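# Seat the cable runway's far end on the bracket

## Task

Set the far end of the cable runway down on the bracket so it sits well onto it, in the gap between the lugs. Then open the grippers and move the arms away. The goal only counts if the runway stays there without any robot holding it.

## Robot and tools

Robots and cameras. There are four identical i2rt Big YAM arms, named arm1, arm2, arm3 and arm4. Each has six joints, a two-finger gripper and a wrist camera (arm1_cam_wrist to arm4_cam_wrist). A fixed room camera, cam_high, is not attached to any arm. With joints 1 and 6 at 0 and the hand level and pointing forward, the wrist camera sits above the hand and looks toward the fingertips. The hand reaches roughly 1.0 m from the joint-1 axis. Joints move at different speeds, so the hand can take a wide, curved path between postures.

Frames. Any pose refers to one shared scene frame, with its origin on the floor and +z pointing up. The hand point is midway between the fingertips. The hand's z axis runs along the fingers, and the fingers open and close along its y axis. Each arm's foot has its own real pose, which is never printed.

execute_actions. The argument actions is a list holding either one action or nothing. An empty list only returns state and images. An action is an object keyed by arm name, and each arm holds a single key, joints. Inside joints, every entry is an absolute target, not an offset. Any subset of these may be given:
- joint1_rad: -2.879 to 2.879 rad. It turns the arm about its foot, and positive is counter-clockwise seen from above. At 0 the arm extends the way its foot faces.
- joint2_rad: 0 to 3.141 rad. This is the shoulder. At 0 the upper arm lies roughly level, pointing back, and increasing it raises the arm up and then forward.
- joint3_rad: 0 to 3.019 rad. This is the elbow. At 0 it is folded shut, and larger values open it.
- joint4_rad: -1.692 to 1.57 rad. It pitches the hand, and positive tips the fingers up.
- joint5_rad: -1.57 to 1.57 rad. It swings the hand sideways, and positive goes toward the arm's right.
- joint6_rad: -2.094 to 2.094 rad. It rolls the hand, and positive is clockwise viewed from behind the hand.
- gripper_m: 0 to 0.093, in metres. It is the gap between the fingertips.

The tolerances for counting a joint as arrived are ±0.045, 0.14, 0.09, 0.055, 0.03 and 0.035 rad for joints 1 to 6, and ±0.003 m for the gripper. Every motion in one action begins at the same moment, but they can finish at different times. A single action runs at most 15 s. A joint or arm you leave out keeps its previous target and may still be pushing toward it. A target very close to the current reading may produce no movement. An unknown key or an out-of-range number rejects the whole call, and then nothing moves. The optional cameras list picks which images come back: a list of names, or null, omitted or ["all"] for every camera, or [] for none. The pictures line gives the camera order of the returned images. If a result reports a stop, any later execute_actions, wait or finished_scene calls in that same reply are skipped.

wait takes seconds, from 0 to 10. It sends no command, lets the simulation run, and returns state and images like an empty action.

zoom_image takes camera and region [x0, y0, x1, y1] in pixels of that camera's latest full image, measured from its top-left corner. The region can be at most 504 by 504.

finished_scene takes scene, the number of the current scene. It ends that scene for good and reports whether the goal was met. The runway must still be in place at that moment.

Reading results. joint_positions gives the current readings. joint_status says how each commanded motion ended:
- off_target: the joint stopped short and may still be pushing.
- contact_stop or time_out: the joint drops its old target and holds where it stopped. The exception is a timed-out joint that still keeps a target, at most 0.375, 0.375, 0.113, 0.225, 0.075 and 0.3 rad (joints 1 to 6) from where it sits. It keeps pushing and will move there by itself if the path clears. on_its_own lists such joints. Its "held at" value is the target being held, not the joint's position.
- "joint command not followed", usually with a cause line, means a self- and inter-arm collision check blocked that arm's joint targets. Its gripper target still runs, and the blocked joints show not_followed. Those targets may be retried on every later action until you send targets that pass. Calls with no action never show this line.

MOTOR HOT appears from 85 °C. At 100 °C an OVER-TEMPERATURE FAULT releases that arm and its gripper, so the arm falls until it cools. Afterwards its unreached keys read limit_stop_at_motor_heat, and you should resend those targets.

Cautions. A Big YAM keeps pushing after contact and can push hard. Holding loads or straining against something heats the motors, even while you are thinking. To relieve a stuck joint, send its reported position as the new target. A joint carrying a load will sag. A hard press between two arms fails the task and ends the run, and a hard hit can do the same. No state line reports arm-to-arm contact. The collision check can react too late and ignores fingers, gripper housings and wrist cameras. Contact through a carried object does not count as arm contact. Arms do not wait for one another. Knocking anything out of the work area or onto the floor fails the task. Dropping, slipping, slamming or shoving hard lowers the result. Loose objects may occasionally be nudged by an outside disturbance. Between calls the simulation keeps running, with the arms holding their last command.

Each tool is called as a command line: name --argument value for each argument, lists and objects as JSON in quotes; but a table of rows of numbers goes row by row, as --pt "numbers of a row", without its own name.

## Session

execute_actions --actions '[]'

Scene clock: 0.00 s.
arm1.joint_positions: joint1_rad=-0.282 joint2_rad=+0.439 joint3_rad=+1.431 joint4_rad=-1.157 joint5_rad=+0.278 joint6_rad=+0.495 gripper_m=+0.095
arm1.joint_status: not commanded
arm1.hand: x=-0.8950 y=-0.3493 z=+1.4476 quat_wxyz=(-0.504, +0.172, -0.745, -0.402) (m; scene frame)
arm2.joint_positions: joint1_rad=+0.307 joint2_rad=+0.521 joint3_rad=+1.391 joint4_rad=-1.166 joint5_rad=+0.065 joint6_rad=+0.215 gripper_m=+0.095
arm2.joint_status: not commanded
arm2.hand: x=-0.2774 y=+0.3143 z=+1.4363 quat_wxyz=(-0.475, -0.597, -0.536, +0.361) (m; scene frame)
arm3.joint_positions: joint1_rad=+0.072 joint2_rad=+0.481 joint3_rad=+1.399 joint4_rad=-1.329 joint5_rad=-0.015 joint6_rad=-0.074 gripper_m=+0.094
arm3.joint_status: not commanded
arm3.hand: x=+0.5748 y=-0.3656 z=+1.3345 quat_wxyz=(-0.345, +0.682, -0.488, -0.421) (m; scene frame)
arm4.joint_positions: joint1_rad=+0.423 joint2_rad=+0.586 joint3_rad=+1.395 joint4_rad=-1.524 joint5_rad=+0.072 joint6_rad=-0.477 gripper_m=+0.094
arm4.joint_status: not commanded
arm4.hand: x=+1.3105 y=+0.3312 z=+1.3125 quat_wxyz=(-0.278, -0.263, -0.870, +0.312) (m; scene frame)
pictures: arm1_cam_wrist, arm2_cam_wrist, arm3_cam_wrist, arm4_cam_wrist, cam_high
Images, in order (width x height): arm1_cam_wrist 504x504, arm2_cam_wrist 504x504, arm3_cam_wrist 504x504, arm4_cam_wrist 504x504, cam_high 896x504.

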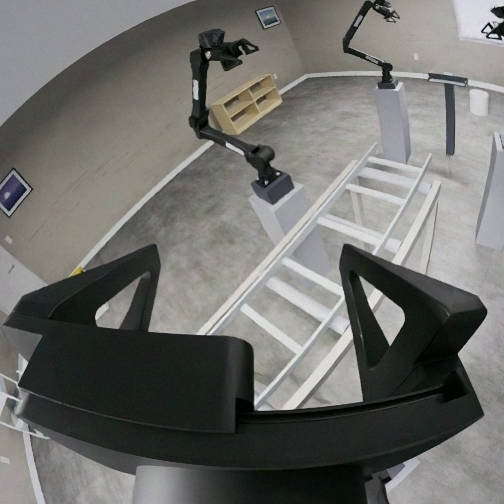

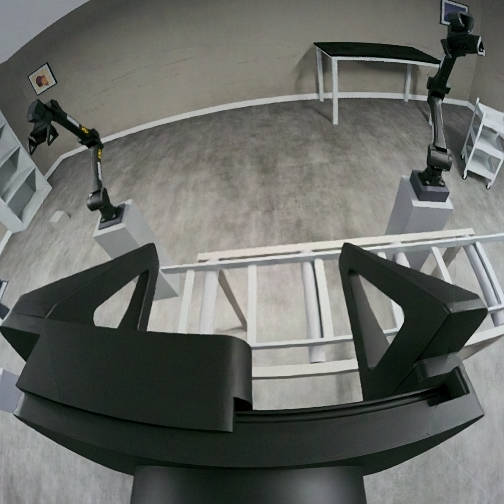

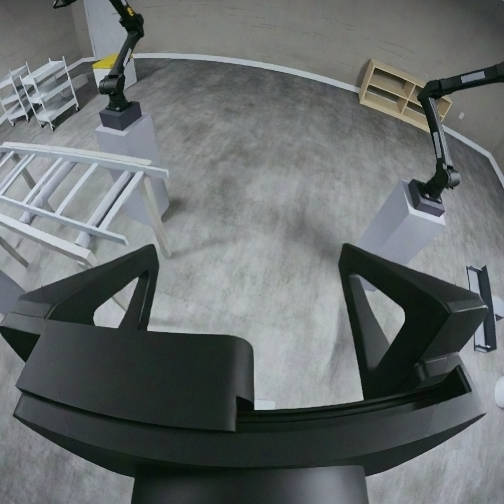

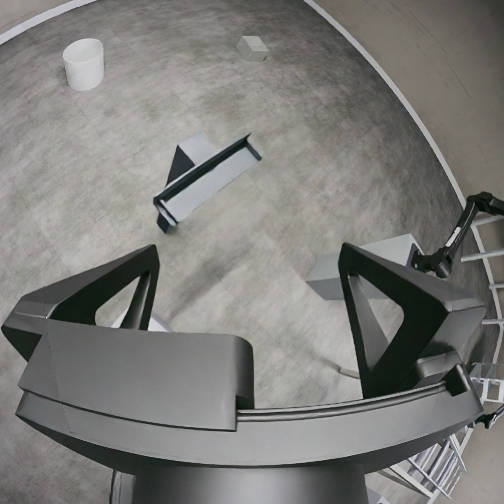

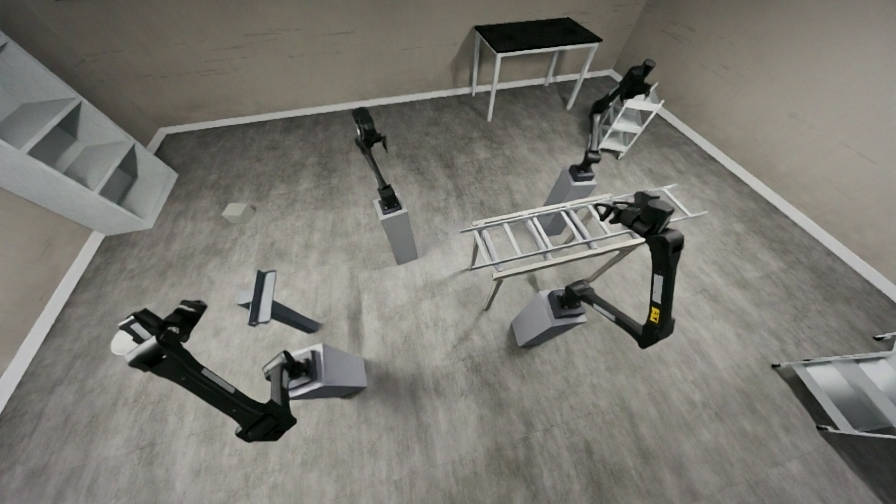

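zoom_image --camera "cam_high" --region '[440, 170, 720, 320]'

zoom_image --camera "cam_high" --region '[220, 250, 340, 350]'

zoom_image --camera "cam_high" --region '[450, 200, 570, 300]'

Region (440, 170, 720, 320) of cam_high's 896x504 image, scaled by 1.800, with more detail than that image has; it fills the top 270 rows of this view, and the rest is white.

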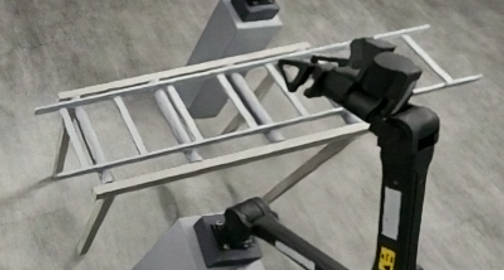

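Region (220, 250, 340, 350) of cam_high's 896x504 image, scaled by 4.200, with more detail than that image has.

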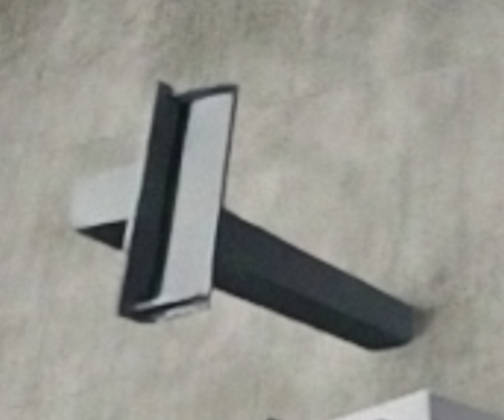

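Region (450, 200, 570, 300) of cam_high's 896x504 image, scaled by 4.200, with more detail than that image has.

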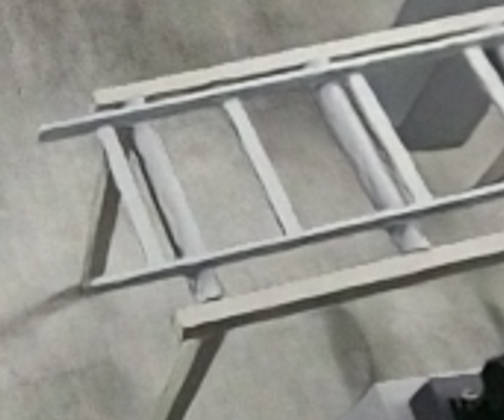

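zoom_image --camera "arm4_cam_wrist" --region '[140, 120, 280, 240]'

zoom_image --camera "arm2_cam_wrist" --region '[150, 230, 350, 400]'

zoom_image --camera "arm3_cam_wrist" --region '[40, 130, 200, 290]'

Region (140, 120, 280, 240) of arm4_cam_wrist's 504x504 image, scaled by 3.600, with more detail than that image has; it fills the top 432 rows of this view, and the rest is white.

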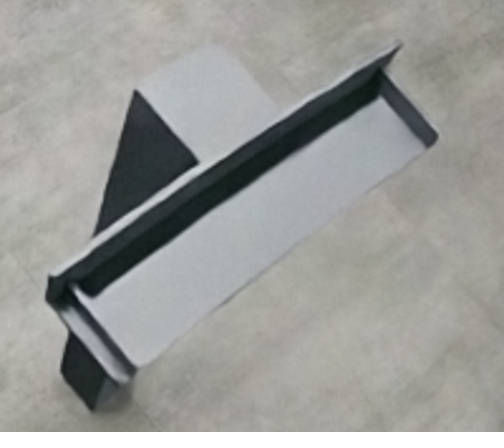

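Region (150, 230, 350, 400) of arm2_cam_wrist's 504x504 image, scaled by 2.520, with more detail than that image has; it fills the top 428 rows of this view, and the rest is white.

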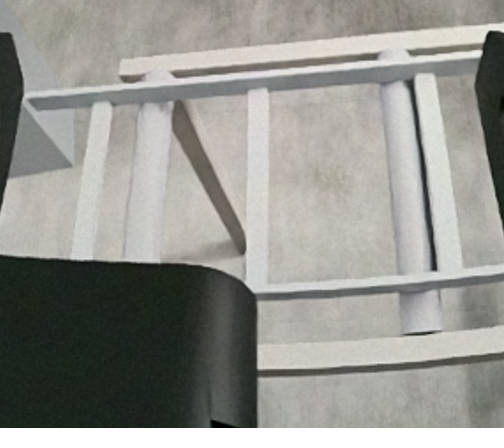

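Region (40, 130, 200, 290) of arm3_cam_wrist's 504x504 image, scaled by 3.150, with more detail than that image has.

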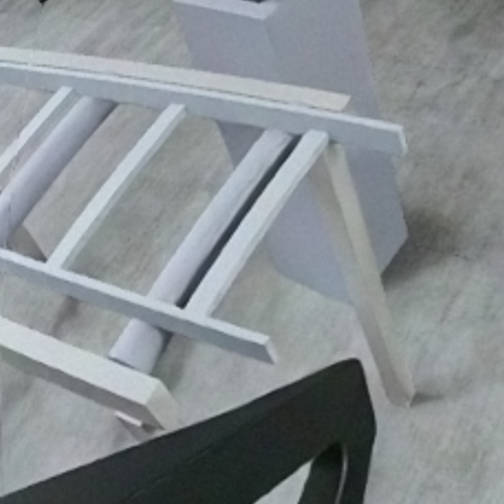

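execute_actions --actions '[{"arm2":{"joints":{"joint1_rad":-0.755,"joint2_rad":2.03,"joint3_rad":1.605,"joint4_rad":-1.108,"joint5_rad":-0.01,"joint6_rad":0.675}},"arm3":{"joints":{"joint1_rad":0.145,"joint2_rad":1.668,"joint3_rad":1.305,"joint4_rad":-1.188,"joint5_rad":0.005,"joint6_rad":0.328}},"arm4":{"joints":{"joint1_rad":0.283,"joint2_rad":1.70,"joint3_rad":1.51,"joint4_rad":-1.325,"joint5_rad":-0.01,"joint6_rad":-1.19}}}]' --cameras '["arm2_cam_wrist","arm3_cam_wrist","arm4_cam_wrist","cam_high"]'

Scene clock: 121.90 s.
arm1.joint_positions: joint1_rad=-0.282 joint2_rad=+0.439 joint3_rad=+1.431 joint4_rad=-1.157 joint5_rad=+0.278 joint6_rad=+0.495 gripper_m=+0.095
arm1.joint_status: not commanded
arm1.hand: x=-0.8950 y=-0.3493 z=+1.4476 quat_wxyz=(-0.504, +0.172, -0.745, -0.402) (m; scene frame)
arm2.joint_positions: joint1_rad=-0.752 joint2_rad=+2.020 joint3_rad=+1.589 joint4_rad=-1.109 joint5_rad=-0.009 joint6_rad=+0.660 gripper_m=+0.095
arm2.joint_status: all done
arm2.hand: x=-0.7736 y=+0.1489 z=+0.8777 quat_wxyz=(-0.015, -1.000, -0.001, +0.011) (m; scene frame)
arm3.joint_positions: joint1_rad=+0.139 joint2_rad=+1.665 joint3_rad=+1.309 joint4_rad=-1.194 joint5_rad=+0.001 joint6_rad=+0.316 gripper_m=+0.094
arm3.joint_status: all done
arm3.hand: x=+0.4703 y=-0.0743 z=+0.8830 quat_wxyz=(-0.002, +0.706, -0.708, -0.005) (m; scene frame)
arm4.joint_positions: joint1_rad=+0.289 joint2_rad=+1.718 joint3_rad=+1.496 joint4_rad=-1.336 joint5_rad=-0.007 joint6_rad=-1.175 gripper_m=+0.094
arm4.joint_status: all done
arm4.hand: x=+1.4253 y=+0.0228 z=+0.9672 quat_wxyz=(-0.003, +0.003, -1.000, +0.008) (m; scene frame)
pictures: arm2_cam_wrist, arm3_cam_wrist, arm4_cam_wrist, cam_high
Images, in order (width x height): arm2_cam_wrist 504x504, arm3_cam_wrist 504x504, arm4_cam_wrist 504x504, cam_high 896x504.

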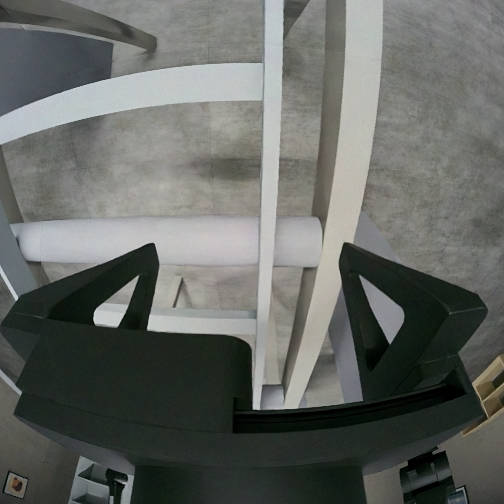

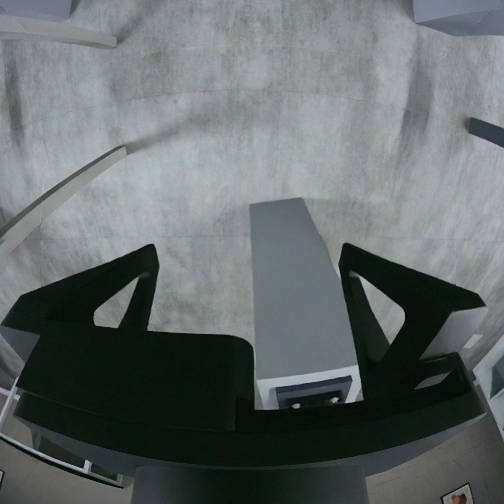

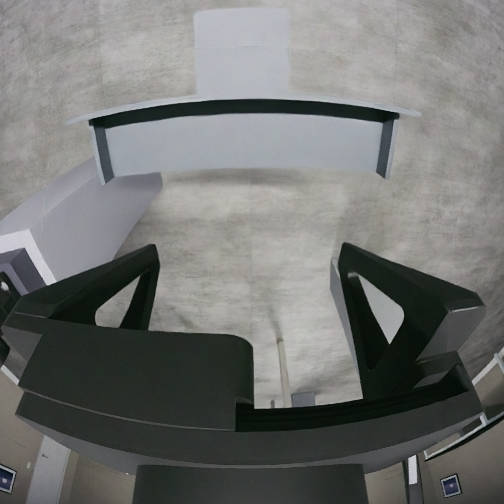

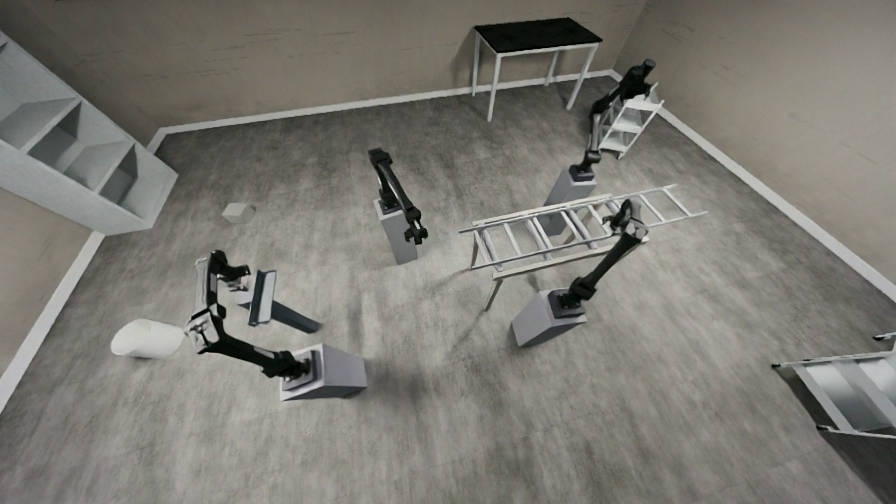

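execute_actions --actions '[]'

Scene clock: 149.83 s.
arm1.joint_positions: joint1_rad=-0.282 joint2_rad=+0.439 joint3_rad=+1.431 joint4_rad=-1.157 joint5_rad=+0.278 joint6_rad=+0.495 gripper_m=+0.095
arm1.joint_status: not commanded
arm1.hand: x=-0.8950 y=-0.3493 z=+1.4476 quat_wxyz=(-0.504, +0.172, -0.745, -0.402) (m; scene frame)
arm2.joint_positions: joint1_rad=-0.752 joint2_rad=+2.020 joint3_rad=+1.589 joint4_rad=-1.109 joint5_rad=-0.009 joint6_rad=+0.660 gripper_m=+0.095
arm2.joint_status: all done
arm2.hand: x=-0.7736 y=+0.1489 z=+0.8777 quat_wxyz=(-0.015, -1.000, -0.001, +0.011) (m; scene frame)
arm3.joint_positions: joint1_rad=+0.139 joint2_rad=+1.665 joint3_rad=+1.309 joint4_rad=-1.194 joint5_rad=+0.001 joint6_rad=+0.316 gripper_m=+0.094
arm3.joint_status: all done
arm3.hand: x=+0.4703 y=-0.0743 z=+0.8830 quat_wxyz=(-0.002, +0.706, -0.708, -0.005) (m; scene frame)
arm4.joint_positions: joint1_rad=+0.289 joint2_rad=+1.718 joint3_rad=+1.496 joint4_rad=-1.336 joint5_rad=-0.007 joint6_rad=-1.175 gripper_m=+0.094
arm4.joint_status: all done
arm4.hand: x=+1.4253 y=+0.0228 z=+0.9672 quat_wxyz=(-0.003, +0.003, -1.000, +0.008) (m; scene frame)
pictures: arm1_cam_wrist, arm2_cam_wrist, arm3_cam_wrist, arm4_cam_wrist, cam_high
Images, in order (width x height): arm1_cam_wrist 504x504, arm2_cam_wrist 504x504, arm3_cam_wrist 504x504, arm4_cam_wrist 504x504, cam_high 896x504.

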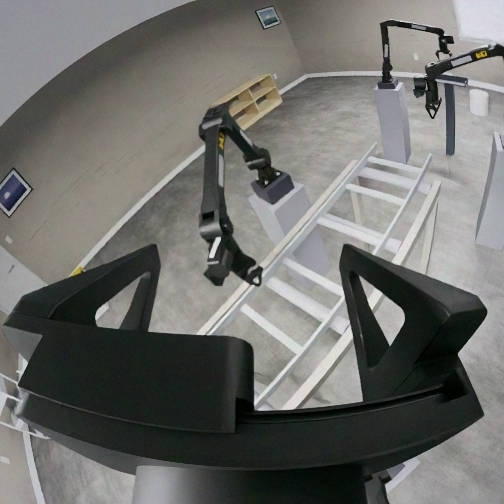

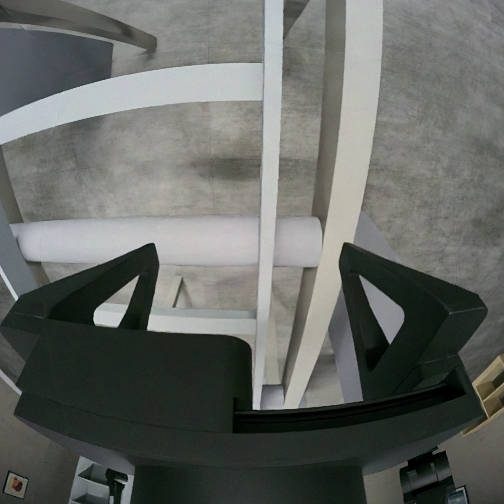

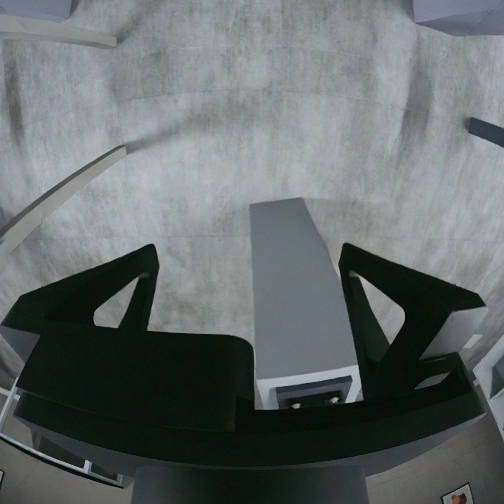

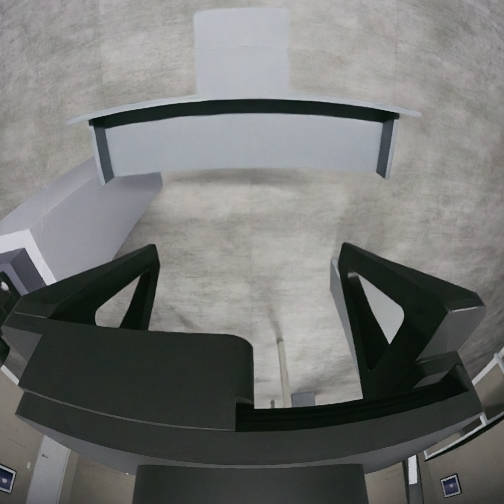

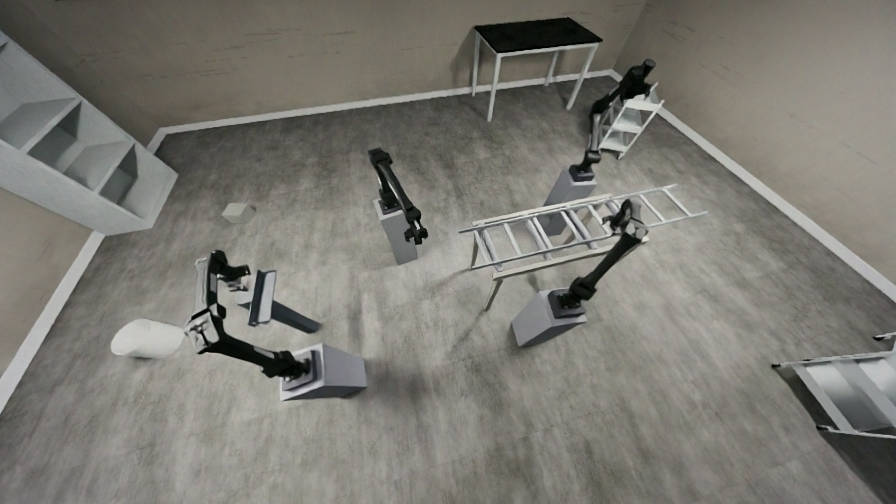

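zoom_image --camera "arm4_cam_wrist" --region '[50, 60, 440, 200]'

zoom_image --camera "arm2_cam_wrist" --region '[180, 150, 380, 350]'

Region (50, 60, 440, 200) of arm4_cam_wrist's 504x504 image, scaled by 1.292, with more detail than that image has; it fills the top 181 rows of this view, and the rest is white.

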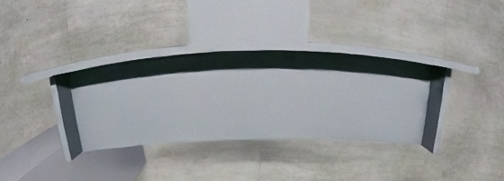

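Region (180, 150, 380, 350) of arm2_cam_wrist's 504x504 image, scaled by 2.520, with more detail than that image has.

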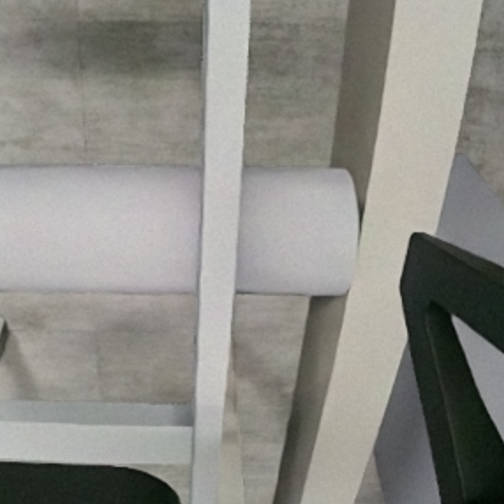

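execute_actions --actions '[{"arm2": {"joints": {"joint1_rad": -0.768, "joint2_rad": 2.118, "joint3_rad": 1.52, "joint4_rad": -0.97, "joint5_rad": 0.0, "joint6_rad": 0.645, "gripper_m": 0.045}}, "arm4": {"joints": {"joint1_rad": 0.248, "joint2_rad": 1.77, "joint3_rad": 1.31, "joint4_rad": -1.086, "joint5_rad": 0.0, "joint6_rad": -1.23}}}]' --cameras '["arm2_cam_wrist", "arm4_cam_wrist"]'

Scene clock: 237.17 s.
arm1.joint_positions: joint1_rad=-0.282 joint2_rad=+0.439 joint3_rad=+1.431 joint4_rad=-1.157 joint5_rad=+0.278 joint6_rad=+0.495 gripper_m=+0.095
arm1.joint_status: not commanded
arm1.hand: x=-0.8950 y=-0.3493 z=+1.4476 quat_wxyz=(-0.504, +0.172, -0.745, -0.402) (m; scene frame)
arm2.joint_positions: joint1_rad=-0.763 joint2_rad=+2.122 joint3_rad=+1.511 joint4_rad=-0.984 joint5_rad=-0.003 joint6_rad=+0.660 gripper_m=+0.045
arm2.joint_status: all done
arm2.hand: x=-0.7650 y=+0.1650 z=+0.7932 quat_wxyz=(+0.005, -1.000, +0.004, -0.008) (m; scene frame)
arm3.joint_positions: joint1_rad=+0.139 joint2_rad=+1.665 joint3_rad=+1.309 joint4_rad=-1.194 joint5_rad=+0.001 joint6_rad=+0.316 gripper_m=+0.094
arm3.joint_status: not commanded
arm3.hand: x=+0.4703 y=-0.0743 z=+0.8830 quat_wxyz=(-0.002, +0.706, -0.708, -0.005) (m; scene frame)
arm4.joint_positions: joint1_rad=+0.248 joint2_rad=+1.788 joint3_rad=+1.301 joint4_rad=-1.103 joint5_rad=-0.003 joint6_rad=-1.215 gripper_m=+0.094
arm4.joint_status: all done
arm4.hand: x=+1.3983 y=+0.0305 z=+0.8632 quat_wxyz=(+0.005, +0.003, -1.000, -0.006) (m; scene frame)
pictures: arm2_cam_wrist, arm4_cam_wrist
Images, in order (width x height): arm2_cam_wrist 504x504, arm4_cam_wrist 504x504.

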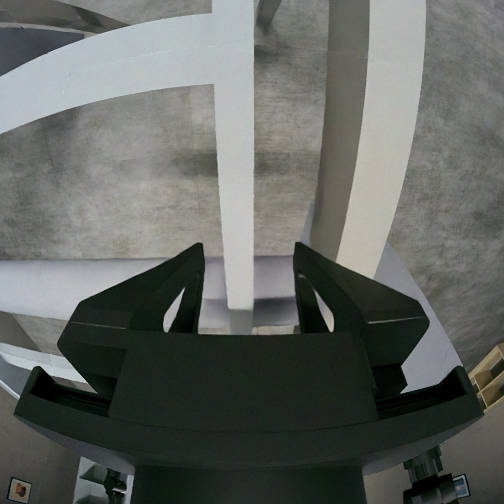

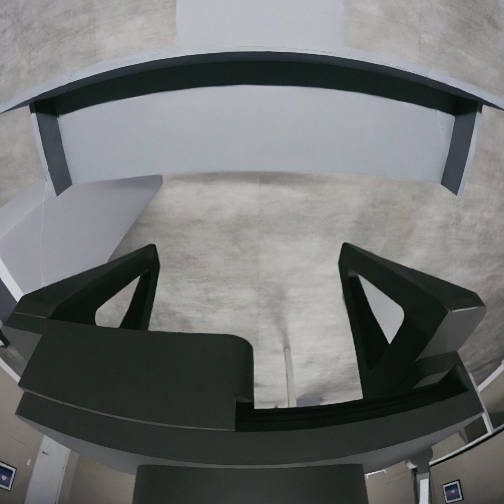

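zoom_image --camera "arm4_cam_wrist" --region '[0, 60, 160, 220]'

zoom_image --camera "arm4_cam_wrist" --region '[344, 60, 504, 220]'

zoom_image --camera "arm4_cam_wrist" --region '[170, 30, 330, 190]'

Region (0, 60, 160, 220) of arm4_cam_wrist's 504x504 image, scaled by 3.150, with more detail than that image has.

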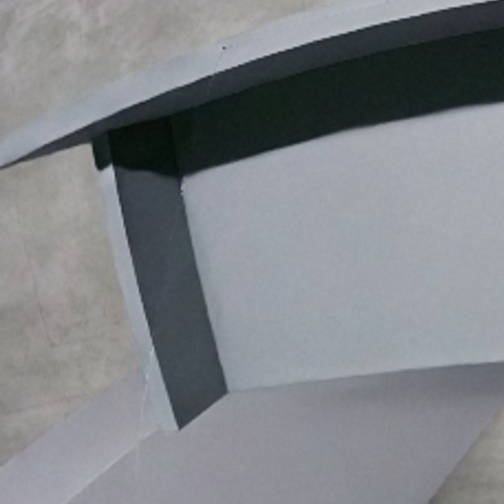

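Region (344, 60, 504, 220) of arm4_cam_wrist's 504x504 image, scaled by 3.150, with more detail than that image has.

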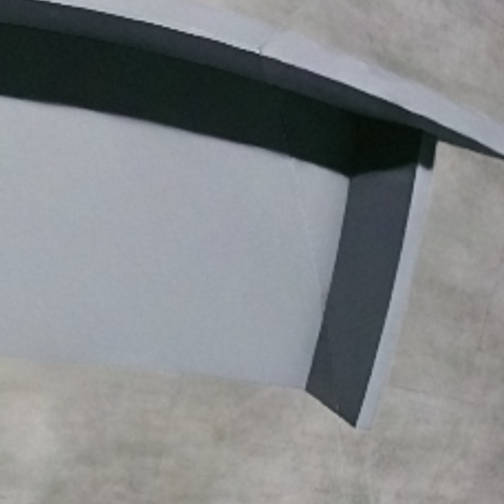

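Region (170, 30, 330, 190) of arm4_cam_wrist's 504x504 image, scaled by 3.150, with more detail than that image has.

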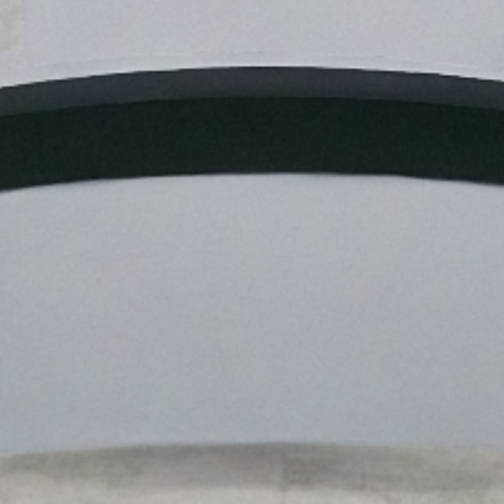

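execute_actions --actions '[{"arm2": {"joints": {"joint1_rad": -0.75, "joint2_rad": 2.1, "gripper_m": 0.0}}, "arm4": {"joints": {"joint1_rad": -0.25, "joint2_rad": 1.85, "joint3_rad": 1.62, "joint4_rad": -1.25, "joint6_rad": -1.0}}}]' --cameras '["arm2_cam_wrist", "cam_high"]'

Scene clock: 299.23 s.
arm1.joint_positions: joint1_rad=-0.282 joint2_rad=+0.439 joint3_rad=+1.431 joint4_rad=-1.157 joint5_rad=+0.278 joint6_rad=+0.495 gripper_m=+0.095
arm1.joint_status: not commanded
arm1.hand: x=-0.8950 y=-0.3493 z=+1.4476 quat_wxyz=(-0.504, +0.172, -0.745, -0.402) (m; scene frame)
arm2.joint_positions: joint1_rad=-0.758 joint2_rad=+2.121 joint3_rad=+1.511 joint4_rad=-0.974 joint5_rad=-0.006 joint6_rad=+0.659 gripper_m=+0.009
arm2.joint_status: gripper_m off_target (ended at +0.009, target +0.000); the others done
arm2.hand: x=-0.7649 y=+0.1606 z=+0.7938 quat_wxyz=(+0.000, -1.000, +0.001, -0.005) (m; scene frame)
arm3.joint_positions: joint1_rad=+0.139 joint2_rad=+1.665 joint3_rad=+1.309 joint4_rad=-1.194 joint5_rad=+0.001 joint6_rad=+0.316 gripper_m=+0.094
arm3.joint_status: not commanded
arm3.hand: x=+0.4703 y=-0.0743 z=+0.8830 quat_wxyz=(-0.002, +0.706, -0.708, -0.005) (m; scene frame)
arm4.joint_positions: joint1_rad=-0.248 joint2_rad=+1.856 joint3_rad=+1.581 joint4_rad=-1.235 joint5_rad=+0.001 joint6_rad=-1.015 gripper_m=+0.094
arm4.joint_status: all done
arm4.hand: x=+1.1430 y=-0.0701 z=+0.9301 quat_wxyz=(-0.005, -0.338, -0.941, +0.034) (m; scene frame)
pictures: arm2_cam_wrist, cam_high
Images, in order (width x height): arm2_cam_wrist 504x504, cam_high 896x504.

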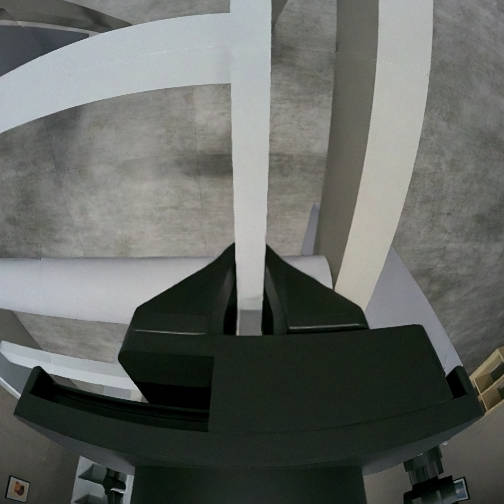

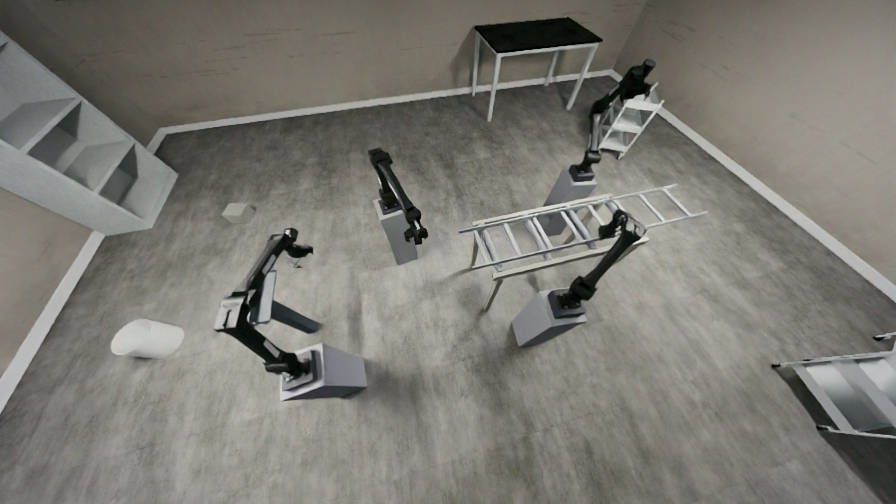

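execute_actions --actions '[{"arm2": {"joints": {"joint1_rad": -0.455, "joint2_rad": 1.808, "joint3_rad": 1.005, "joint4_rad": -0.745, "joint5_rad": 0.0, "joint6_rad": 0.96}}, "arm4": {"joints": {"joint1_rad": -0.65, "joint2_rad": 2.14, "joint3_rad": 1.96, "joint4_rad": -1.36, "joint5_rad": 0.0, "joint6_rad": -0.9}}}]' --cameras '["arm2_cam_wrist", "cam_high"]'

Scene clock: 328.60 s.
arm1.joint_positions: joint1_rad=-0.282 joint2_rad=+0.439 joint3_rad=+1.431 joint4_rad=-1.157 joint5_rad=+0.278 joint6_rad=+0.495 gripper_m=+0.095
arm1.joint_status: not commanded
arm1.hand: x=-0.8950 y=-0.3493 z=+1.4476 quat_wxyz=(-0.504, +0.172, -0.745, -0.402) (m; scene frame)
arm2.joint_positions: joint1_rad=-0.457 joint2_rad=+1.828 joint3_rad=+0.997 joint4_rad=-0.723 joint5_rad=-0.006 joint6_rad=+0.981 gripper_m=+0.009
arm2.joint_status: all done
arm2.hand: x=-0.5562 y=+0.1551 z=+0.7917 quat_wxyz=(-0.011, -1.000, +0.012, +0.005) (m; scene frame)
arm3.joint_positions: joint1_rad=+0.139 joint2_rad=+1.665 joint3_rad=+1.309 joint4_rad=-1.194 joint5_rad=+0.001 joint6_rad=+0.316 gripper_m=+0.094
arm3.joint_status: not commanded
arm3.hand: x=+0.4703 y=-0.0743 z=+0.8830 quat_wxyz=(-0.002, +0.706, -0.708, -0.005) (m; scene frame)
arm4.joint_positions: joint1_rad=-0.642 joint2_rad=+2.162 joint3_rad=+1.900 joint4_rad=-1.346 joint5_rad=+0.001 joint6_rad=-0.914 gripper_m=+0.094
arm4.joint_status: all done
arm4.hand: x=+0.8923 y=-0.0596 z=+0.8679 quat_wxyz=(+0.002, -0.559, -0.829, -0.014) (m; scene frame)
pictures: arm2_cam_wrist, cam_high
Images, in order (width x height): arm2_cam_wrist 504x504, cam_high 896x504.

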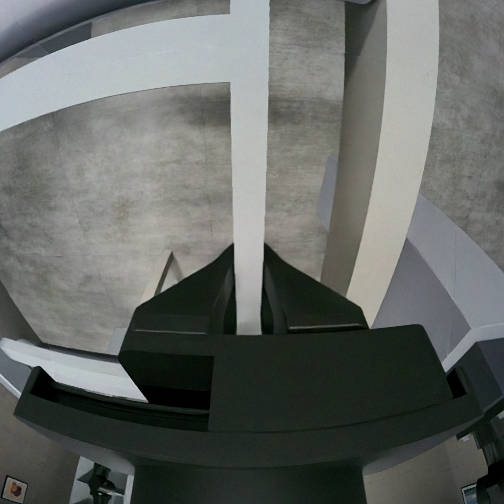

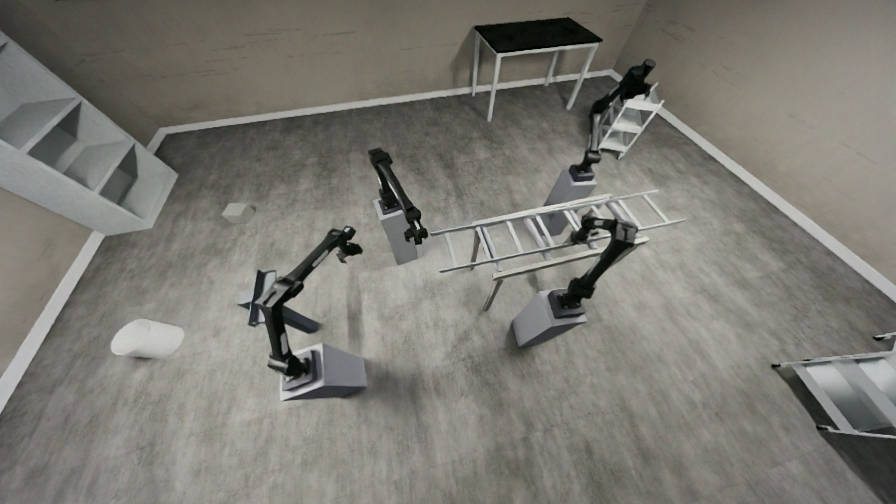

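execute_actions --actions '[{"arm2": {"joints": {"joint1_rad": 0.03, "joint2_rad": 1.655, "joint3_rad": 0.77, "joint4_rad": -0.672, "joint5_rad": 0.0, "joint6_rad": 1.44}}, "arm4": {"joints": {"joint1_rad": -1.035, "joint3_rad": 1.98, "joint6_rad": -0.878}}}]' --cameras '["arm2_cam_wrist", "arm3_cam_wrist", "cam_high"]'

Scene clock: 378.10 s.
arm1.joint_positions: joint1_rad=-0.282 joint2_rad=+0.439 joint3_rad=+1.431 joint4_rad=-1.157 joint5_rad=+0.278 joint6_rad=+0.495 gripper_m=+0.095
arm1.joint_status: not commanded
arm1.hand: x=-0.8950 y=-0.3493 z=+1.4476 quat_wxyz=(-0.504, +0.172, -0.745, -0.402) (m; scene frame)
arm2.joint_positions: joint1_rad=+0.017 joint2_rad=+1.670 joint3_rad=+0.753 joint4_rad=-0.654 joint5_rad=+0.003 joint6_rad=+1.462 gripper_m=+0.009
arm2.joint_status: all done
arm2.hand: x=-0.3508 y=+0.1644 z=+0.7905 quat_wxyz=(-0.001, -1.000, +0.015, +0.004) (m; scene frame)
arm3.joint_positions: joint1_rad=+0.139 joint2_rad=+1.665 joint3_rad=+1.309 joint4_rad=-1.194 joint5_rad=+0.001 joint6_rad=+0.316 gripper_m=+0.094
arm3.joint_status: not commanded
arm3.hand: x=+0.4703 y=-0.0743 z=+0.8830 quat_wxyz=(-0.002, +0.706, -0.708, -0.005) (m; scene frame)
arm4.joint_positions: joint1_rad=-1.028 joint2_rad=+2.162 joint3_rad=+1.921 joint4_rad=-1.346 joint5_rad=+0.002 joint6_rad=-0.891 gripper_m=+0.094
arm4.joint_status: all done
arm4.hand: x=+0.6998 y=+0.1008 z=+0.8756 quat_wxyz=(-0.001, -0.716, -0.698, -0.004) (m; scene frame)
pictures: arm2_cam_wrist, arm3_cam_wrist, cam_high
Images, in order (width x height): arm2_cam_wrist 504x504, arm3_cam_wrist 504x504, cam_high 896x504.

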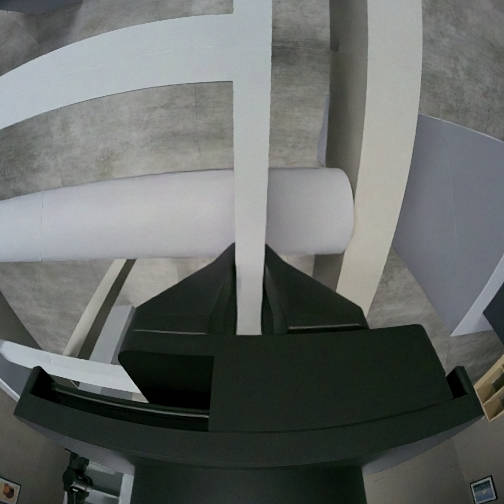

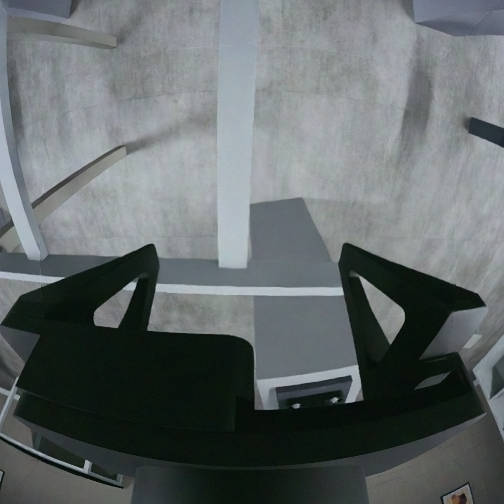

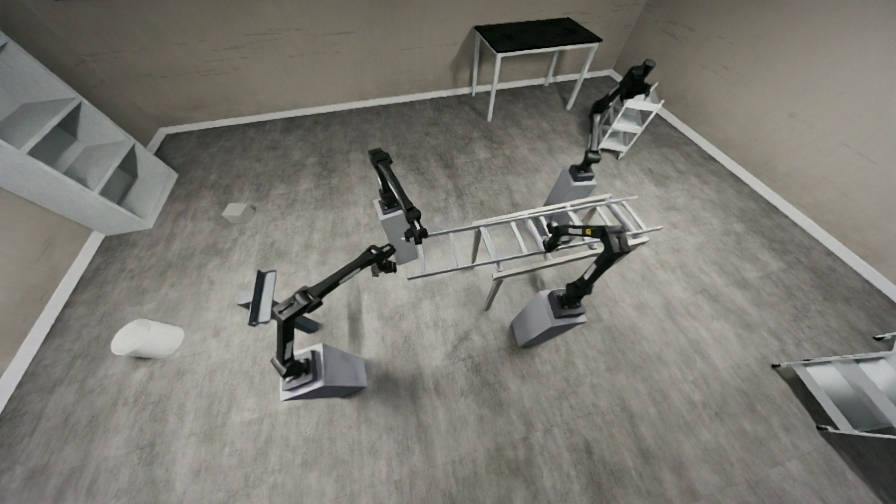

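execute_actions --actions '[{"arm2": {"joints": {"joint1_rad": 0.606, "joint2_rad": 1.712, "joint3_rad": 0.868, "joint4_rad": -0.695, "joint5_rad": 0.0, "joint6_rad": 2.012}}, "arm3": {"joints": {"joint1_rad": 0.198, "joint2_rad": 1.632, "joint3_rad": 1.283, "joint4_rad": -1.21, "joint5_rad": 0.0, "joint6_rad": 0.41}}, "arm4": {"joints": {"joint1_rad": -1.022, "joint2_rad": 2.205, "joint3_rad": 2.095, "joint4_rad": -1.408, "joint5_rad": 0.0, "joint6_rad": -0.868}}}]' --cameras '["arm3_cam_wrist", "arm4_cam_wrist", "cam_high"]'

Scene clock: 416.77 s.
arm1.joint_positions: joint1_rad=-0.282 joint2_rad=+0.439 joint3_rad=+1.431 joint4_rad=-1.157 joint5_rad=+0.278 joint6_rad=+0.495 gripper_m=+0.095
arm1.joint_status: not commanded
arm1.hand: x=-0.8950 y=-0.3493 z=+1.4476 quat_wxyz=(-0.504, +0.172, -0.745, -0.402) (m; scene frame)
arm2.joint_positions: joint1_rad=+0.598 joint2_rad=+1.733 joint3_rad=+0.854 joint4_rad=-0.694 joint5_rad=-0.001 joint6_rad=+2.002 gripper_m=+0.009
arm2.joint_status: all done
arm2.hand: x=-0.1323 y=+0.1646 z=+0.7914 quat_wxyz=(-0.001, -1.000, -0.006, +0.002) (m; scene frame)
arm3.joint_positions: joint1_rad=+0.202 joint2_rad=+1.638 joint3_rad=+1.296 joint4_rad=-1.199 joint5_rad=+0.001 joint6_rad=+0.398 gripper_m=+0.094
arm3.joint_status: all done
arm3.hand: x=+0.4438 y=-0.0902 z=+0.8906 quat_wxyz=(-0.003, +0.699, -0.715, -0.009) (m; scene frame)
arm4.joint_positions: joint1_rad=-1.028 joint2_rad=+2.199 joint3_rad=+2.035 joint4_rad=-1.393 joint5_rad=+0.002 joint6_rad=-0.883 gripper_m=+0.094
arm4.joint_status: all done
arm4.hand: x=+0.6815 y=+0.0868 z=+0.8946 quat_wxyz=(+0.001, -0.718, -0.696, +0.011) (m; scene frame)
pictures: arm3_cam_wrist, arm4_cam_wrist, cam_high
Images, in order (width x height): arm3_cam_wrist 504x504, arm4_cam_wrist 504x504, cam_high 896x504.

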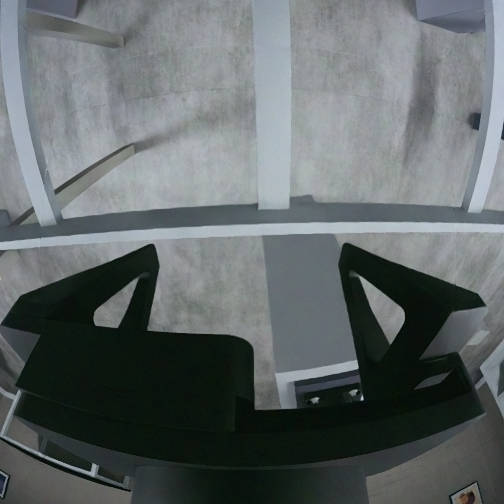

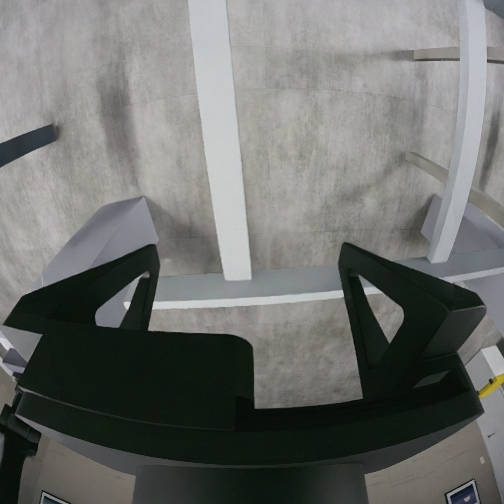

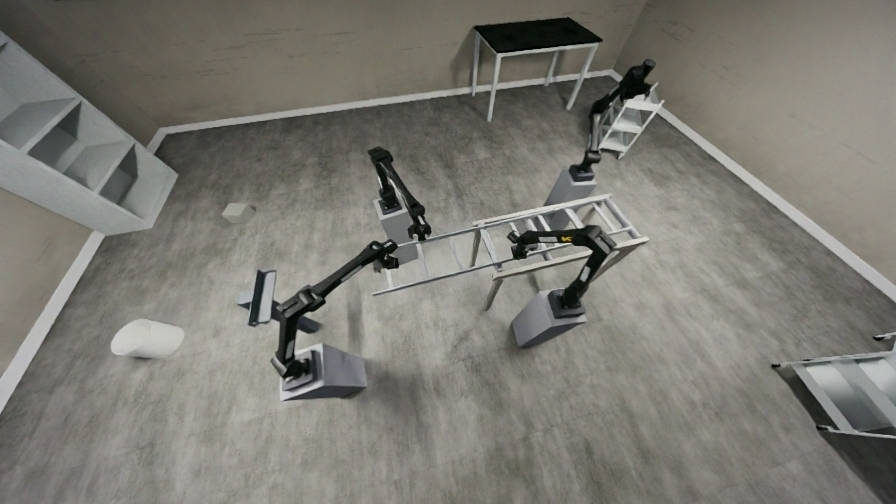

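zoom_image --camera "arm3_cam_wrist" --region '[190, 90, 350, 250]'

zoom_image --camera "arm4_cam_wrist" --region '[150, 160, 310, 320]'

Region (190, 90, 350, 250) of arm3_cam_wrist's 504x504 image, scaled by 3.150, with more detail than that image has.

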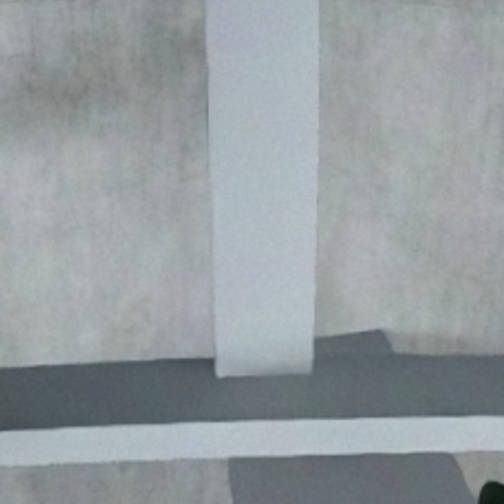

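Region (150, 160, 310, 320) of arm4_cam_wrist's 504x504 image, scaled by 3.150, with more detail than that image has.

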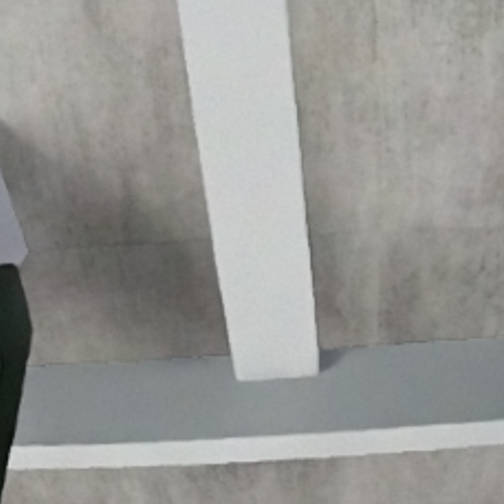

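execute_actions --actions '[{"arm3": {"joints": {"joint1_rad": 0.146, "joint2_rad": 1.82, "joint3_rad": 1.222, "joint4_rad": -0.952, "joint5_rad": 0.0, "joint6_rad": 0.3, "gripper_m": 0.078}}, "arm4": {"joints": {"joint1_rad": -1.06, "joint2_rad": 2.215, "joint3_rad": 1.775, "joint4_rad": -1.105, "joint5_rad": 0.0, "joint6_rad": -0.993, "gripper_m": 0.08}}}]' --cameras '["arm3_cam_wrist", "arm4_cam_wrist"]'

Scene clock: 475.50 s.
arm1.joint_positions: joint1_rad=-0.282 joint2_rad=+0.439 joint3_rad=+1.431 joint4_rad=-1.157 joint5_rad=+0.278 joint6_rad=+0.495 gripper_m=+0.095
arm1.joint_status: not commanded
arm1.hand: x=-0.8950 y=-0.3493 z=+1.4476 quat_wxyz=(-0.504, +0.172, -0.745, -0.402) (m; scene frame)
arm2.joint_positions: joint1_rad=+0.598 joint2_rad=+1.733 joint3_rad=+0.854 joint4_rad=-0.694 joint5_rad=-0.001 joint6_rad=+2.002 gripper_m=+0.009
arm2.joint_status: not commanded
arm2.hand: x=-0.1323 y=+0.1646 z=+0.7914 quat_wxyz=(-0.001, -1.000, -0.006, +0.002) (m; scene frame)
arm3.joint_positions: joint1_rad=+0.144 joint2_rad=+1.829 joint3_rad=+1.224 joint4_rad=-0.965 joint5_rad=+0.001 joint6_rad=+0.312 gripper_m=+0.078
arm3.joint_status: all done
arm3.hand: x=+0.4650 y=-0.0659 z=+0.7772 quat_wxyz=(+0.002, +0.709, -0.705, +0.003) (m; scene frame)
arm4.joint_positions: joint1_rad=-1.059 joint2_rad=+2.235 joint3_rad=+1.768 joint4_rad=-1.121 joint5_rad=+0.002 joint6_rad=-0.978 gripper_m=+0.080
arm4.joint_status: all done
arm4.hand: x=+0.6961 y=+0.1225 z=+0.7747 quat_wxyz=(-0.001, -0.695, -0.719, -0.004) (m; scene frame)
pictures: arm3_cam_wrist, arm4_cam_wrist
Images, in order (width x height): arm3_cam_wrist 504x504, arm4_cam_wrist 504x504.

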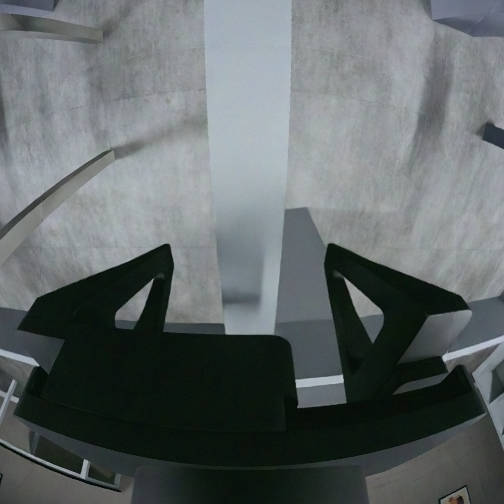

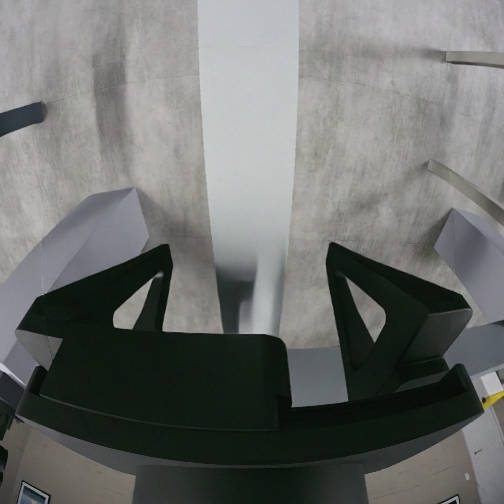

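zoom_image --camera "arm4_cam_wrist" --region '[170, 60, 330, 220]'

zoom_image --camera "arm3_cam_wrist" --region '[170, 60, 330, 220]'

Region (170, 60, 330, 220) of arm4_cam_wrist's 504x504 image, scaled by 3.150, with more detail than that image has.

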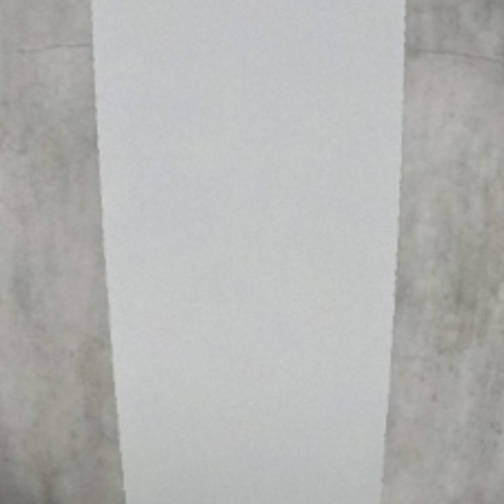

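Region (170, 60, 330, 220) of arm3_cam_wrist's 504x504 image, scaled by 3.150, with more detail than that image has.

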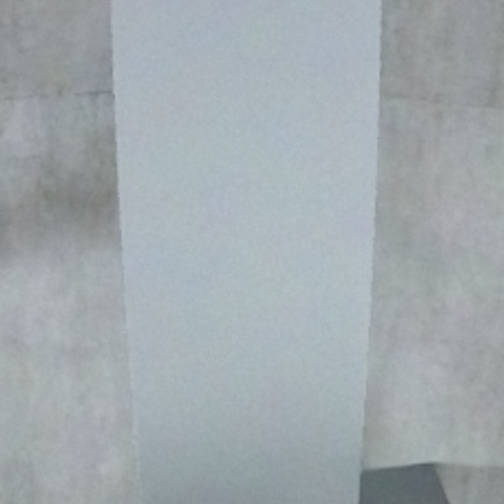

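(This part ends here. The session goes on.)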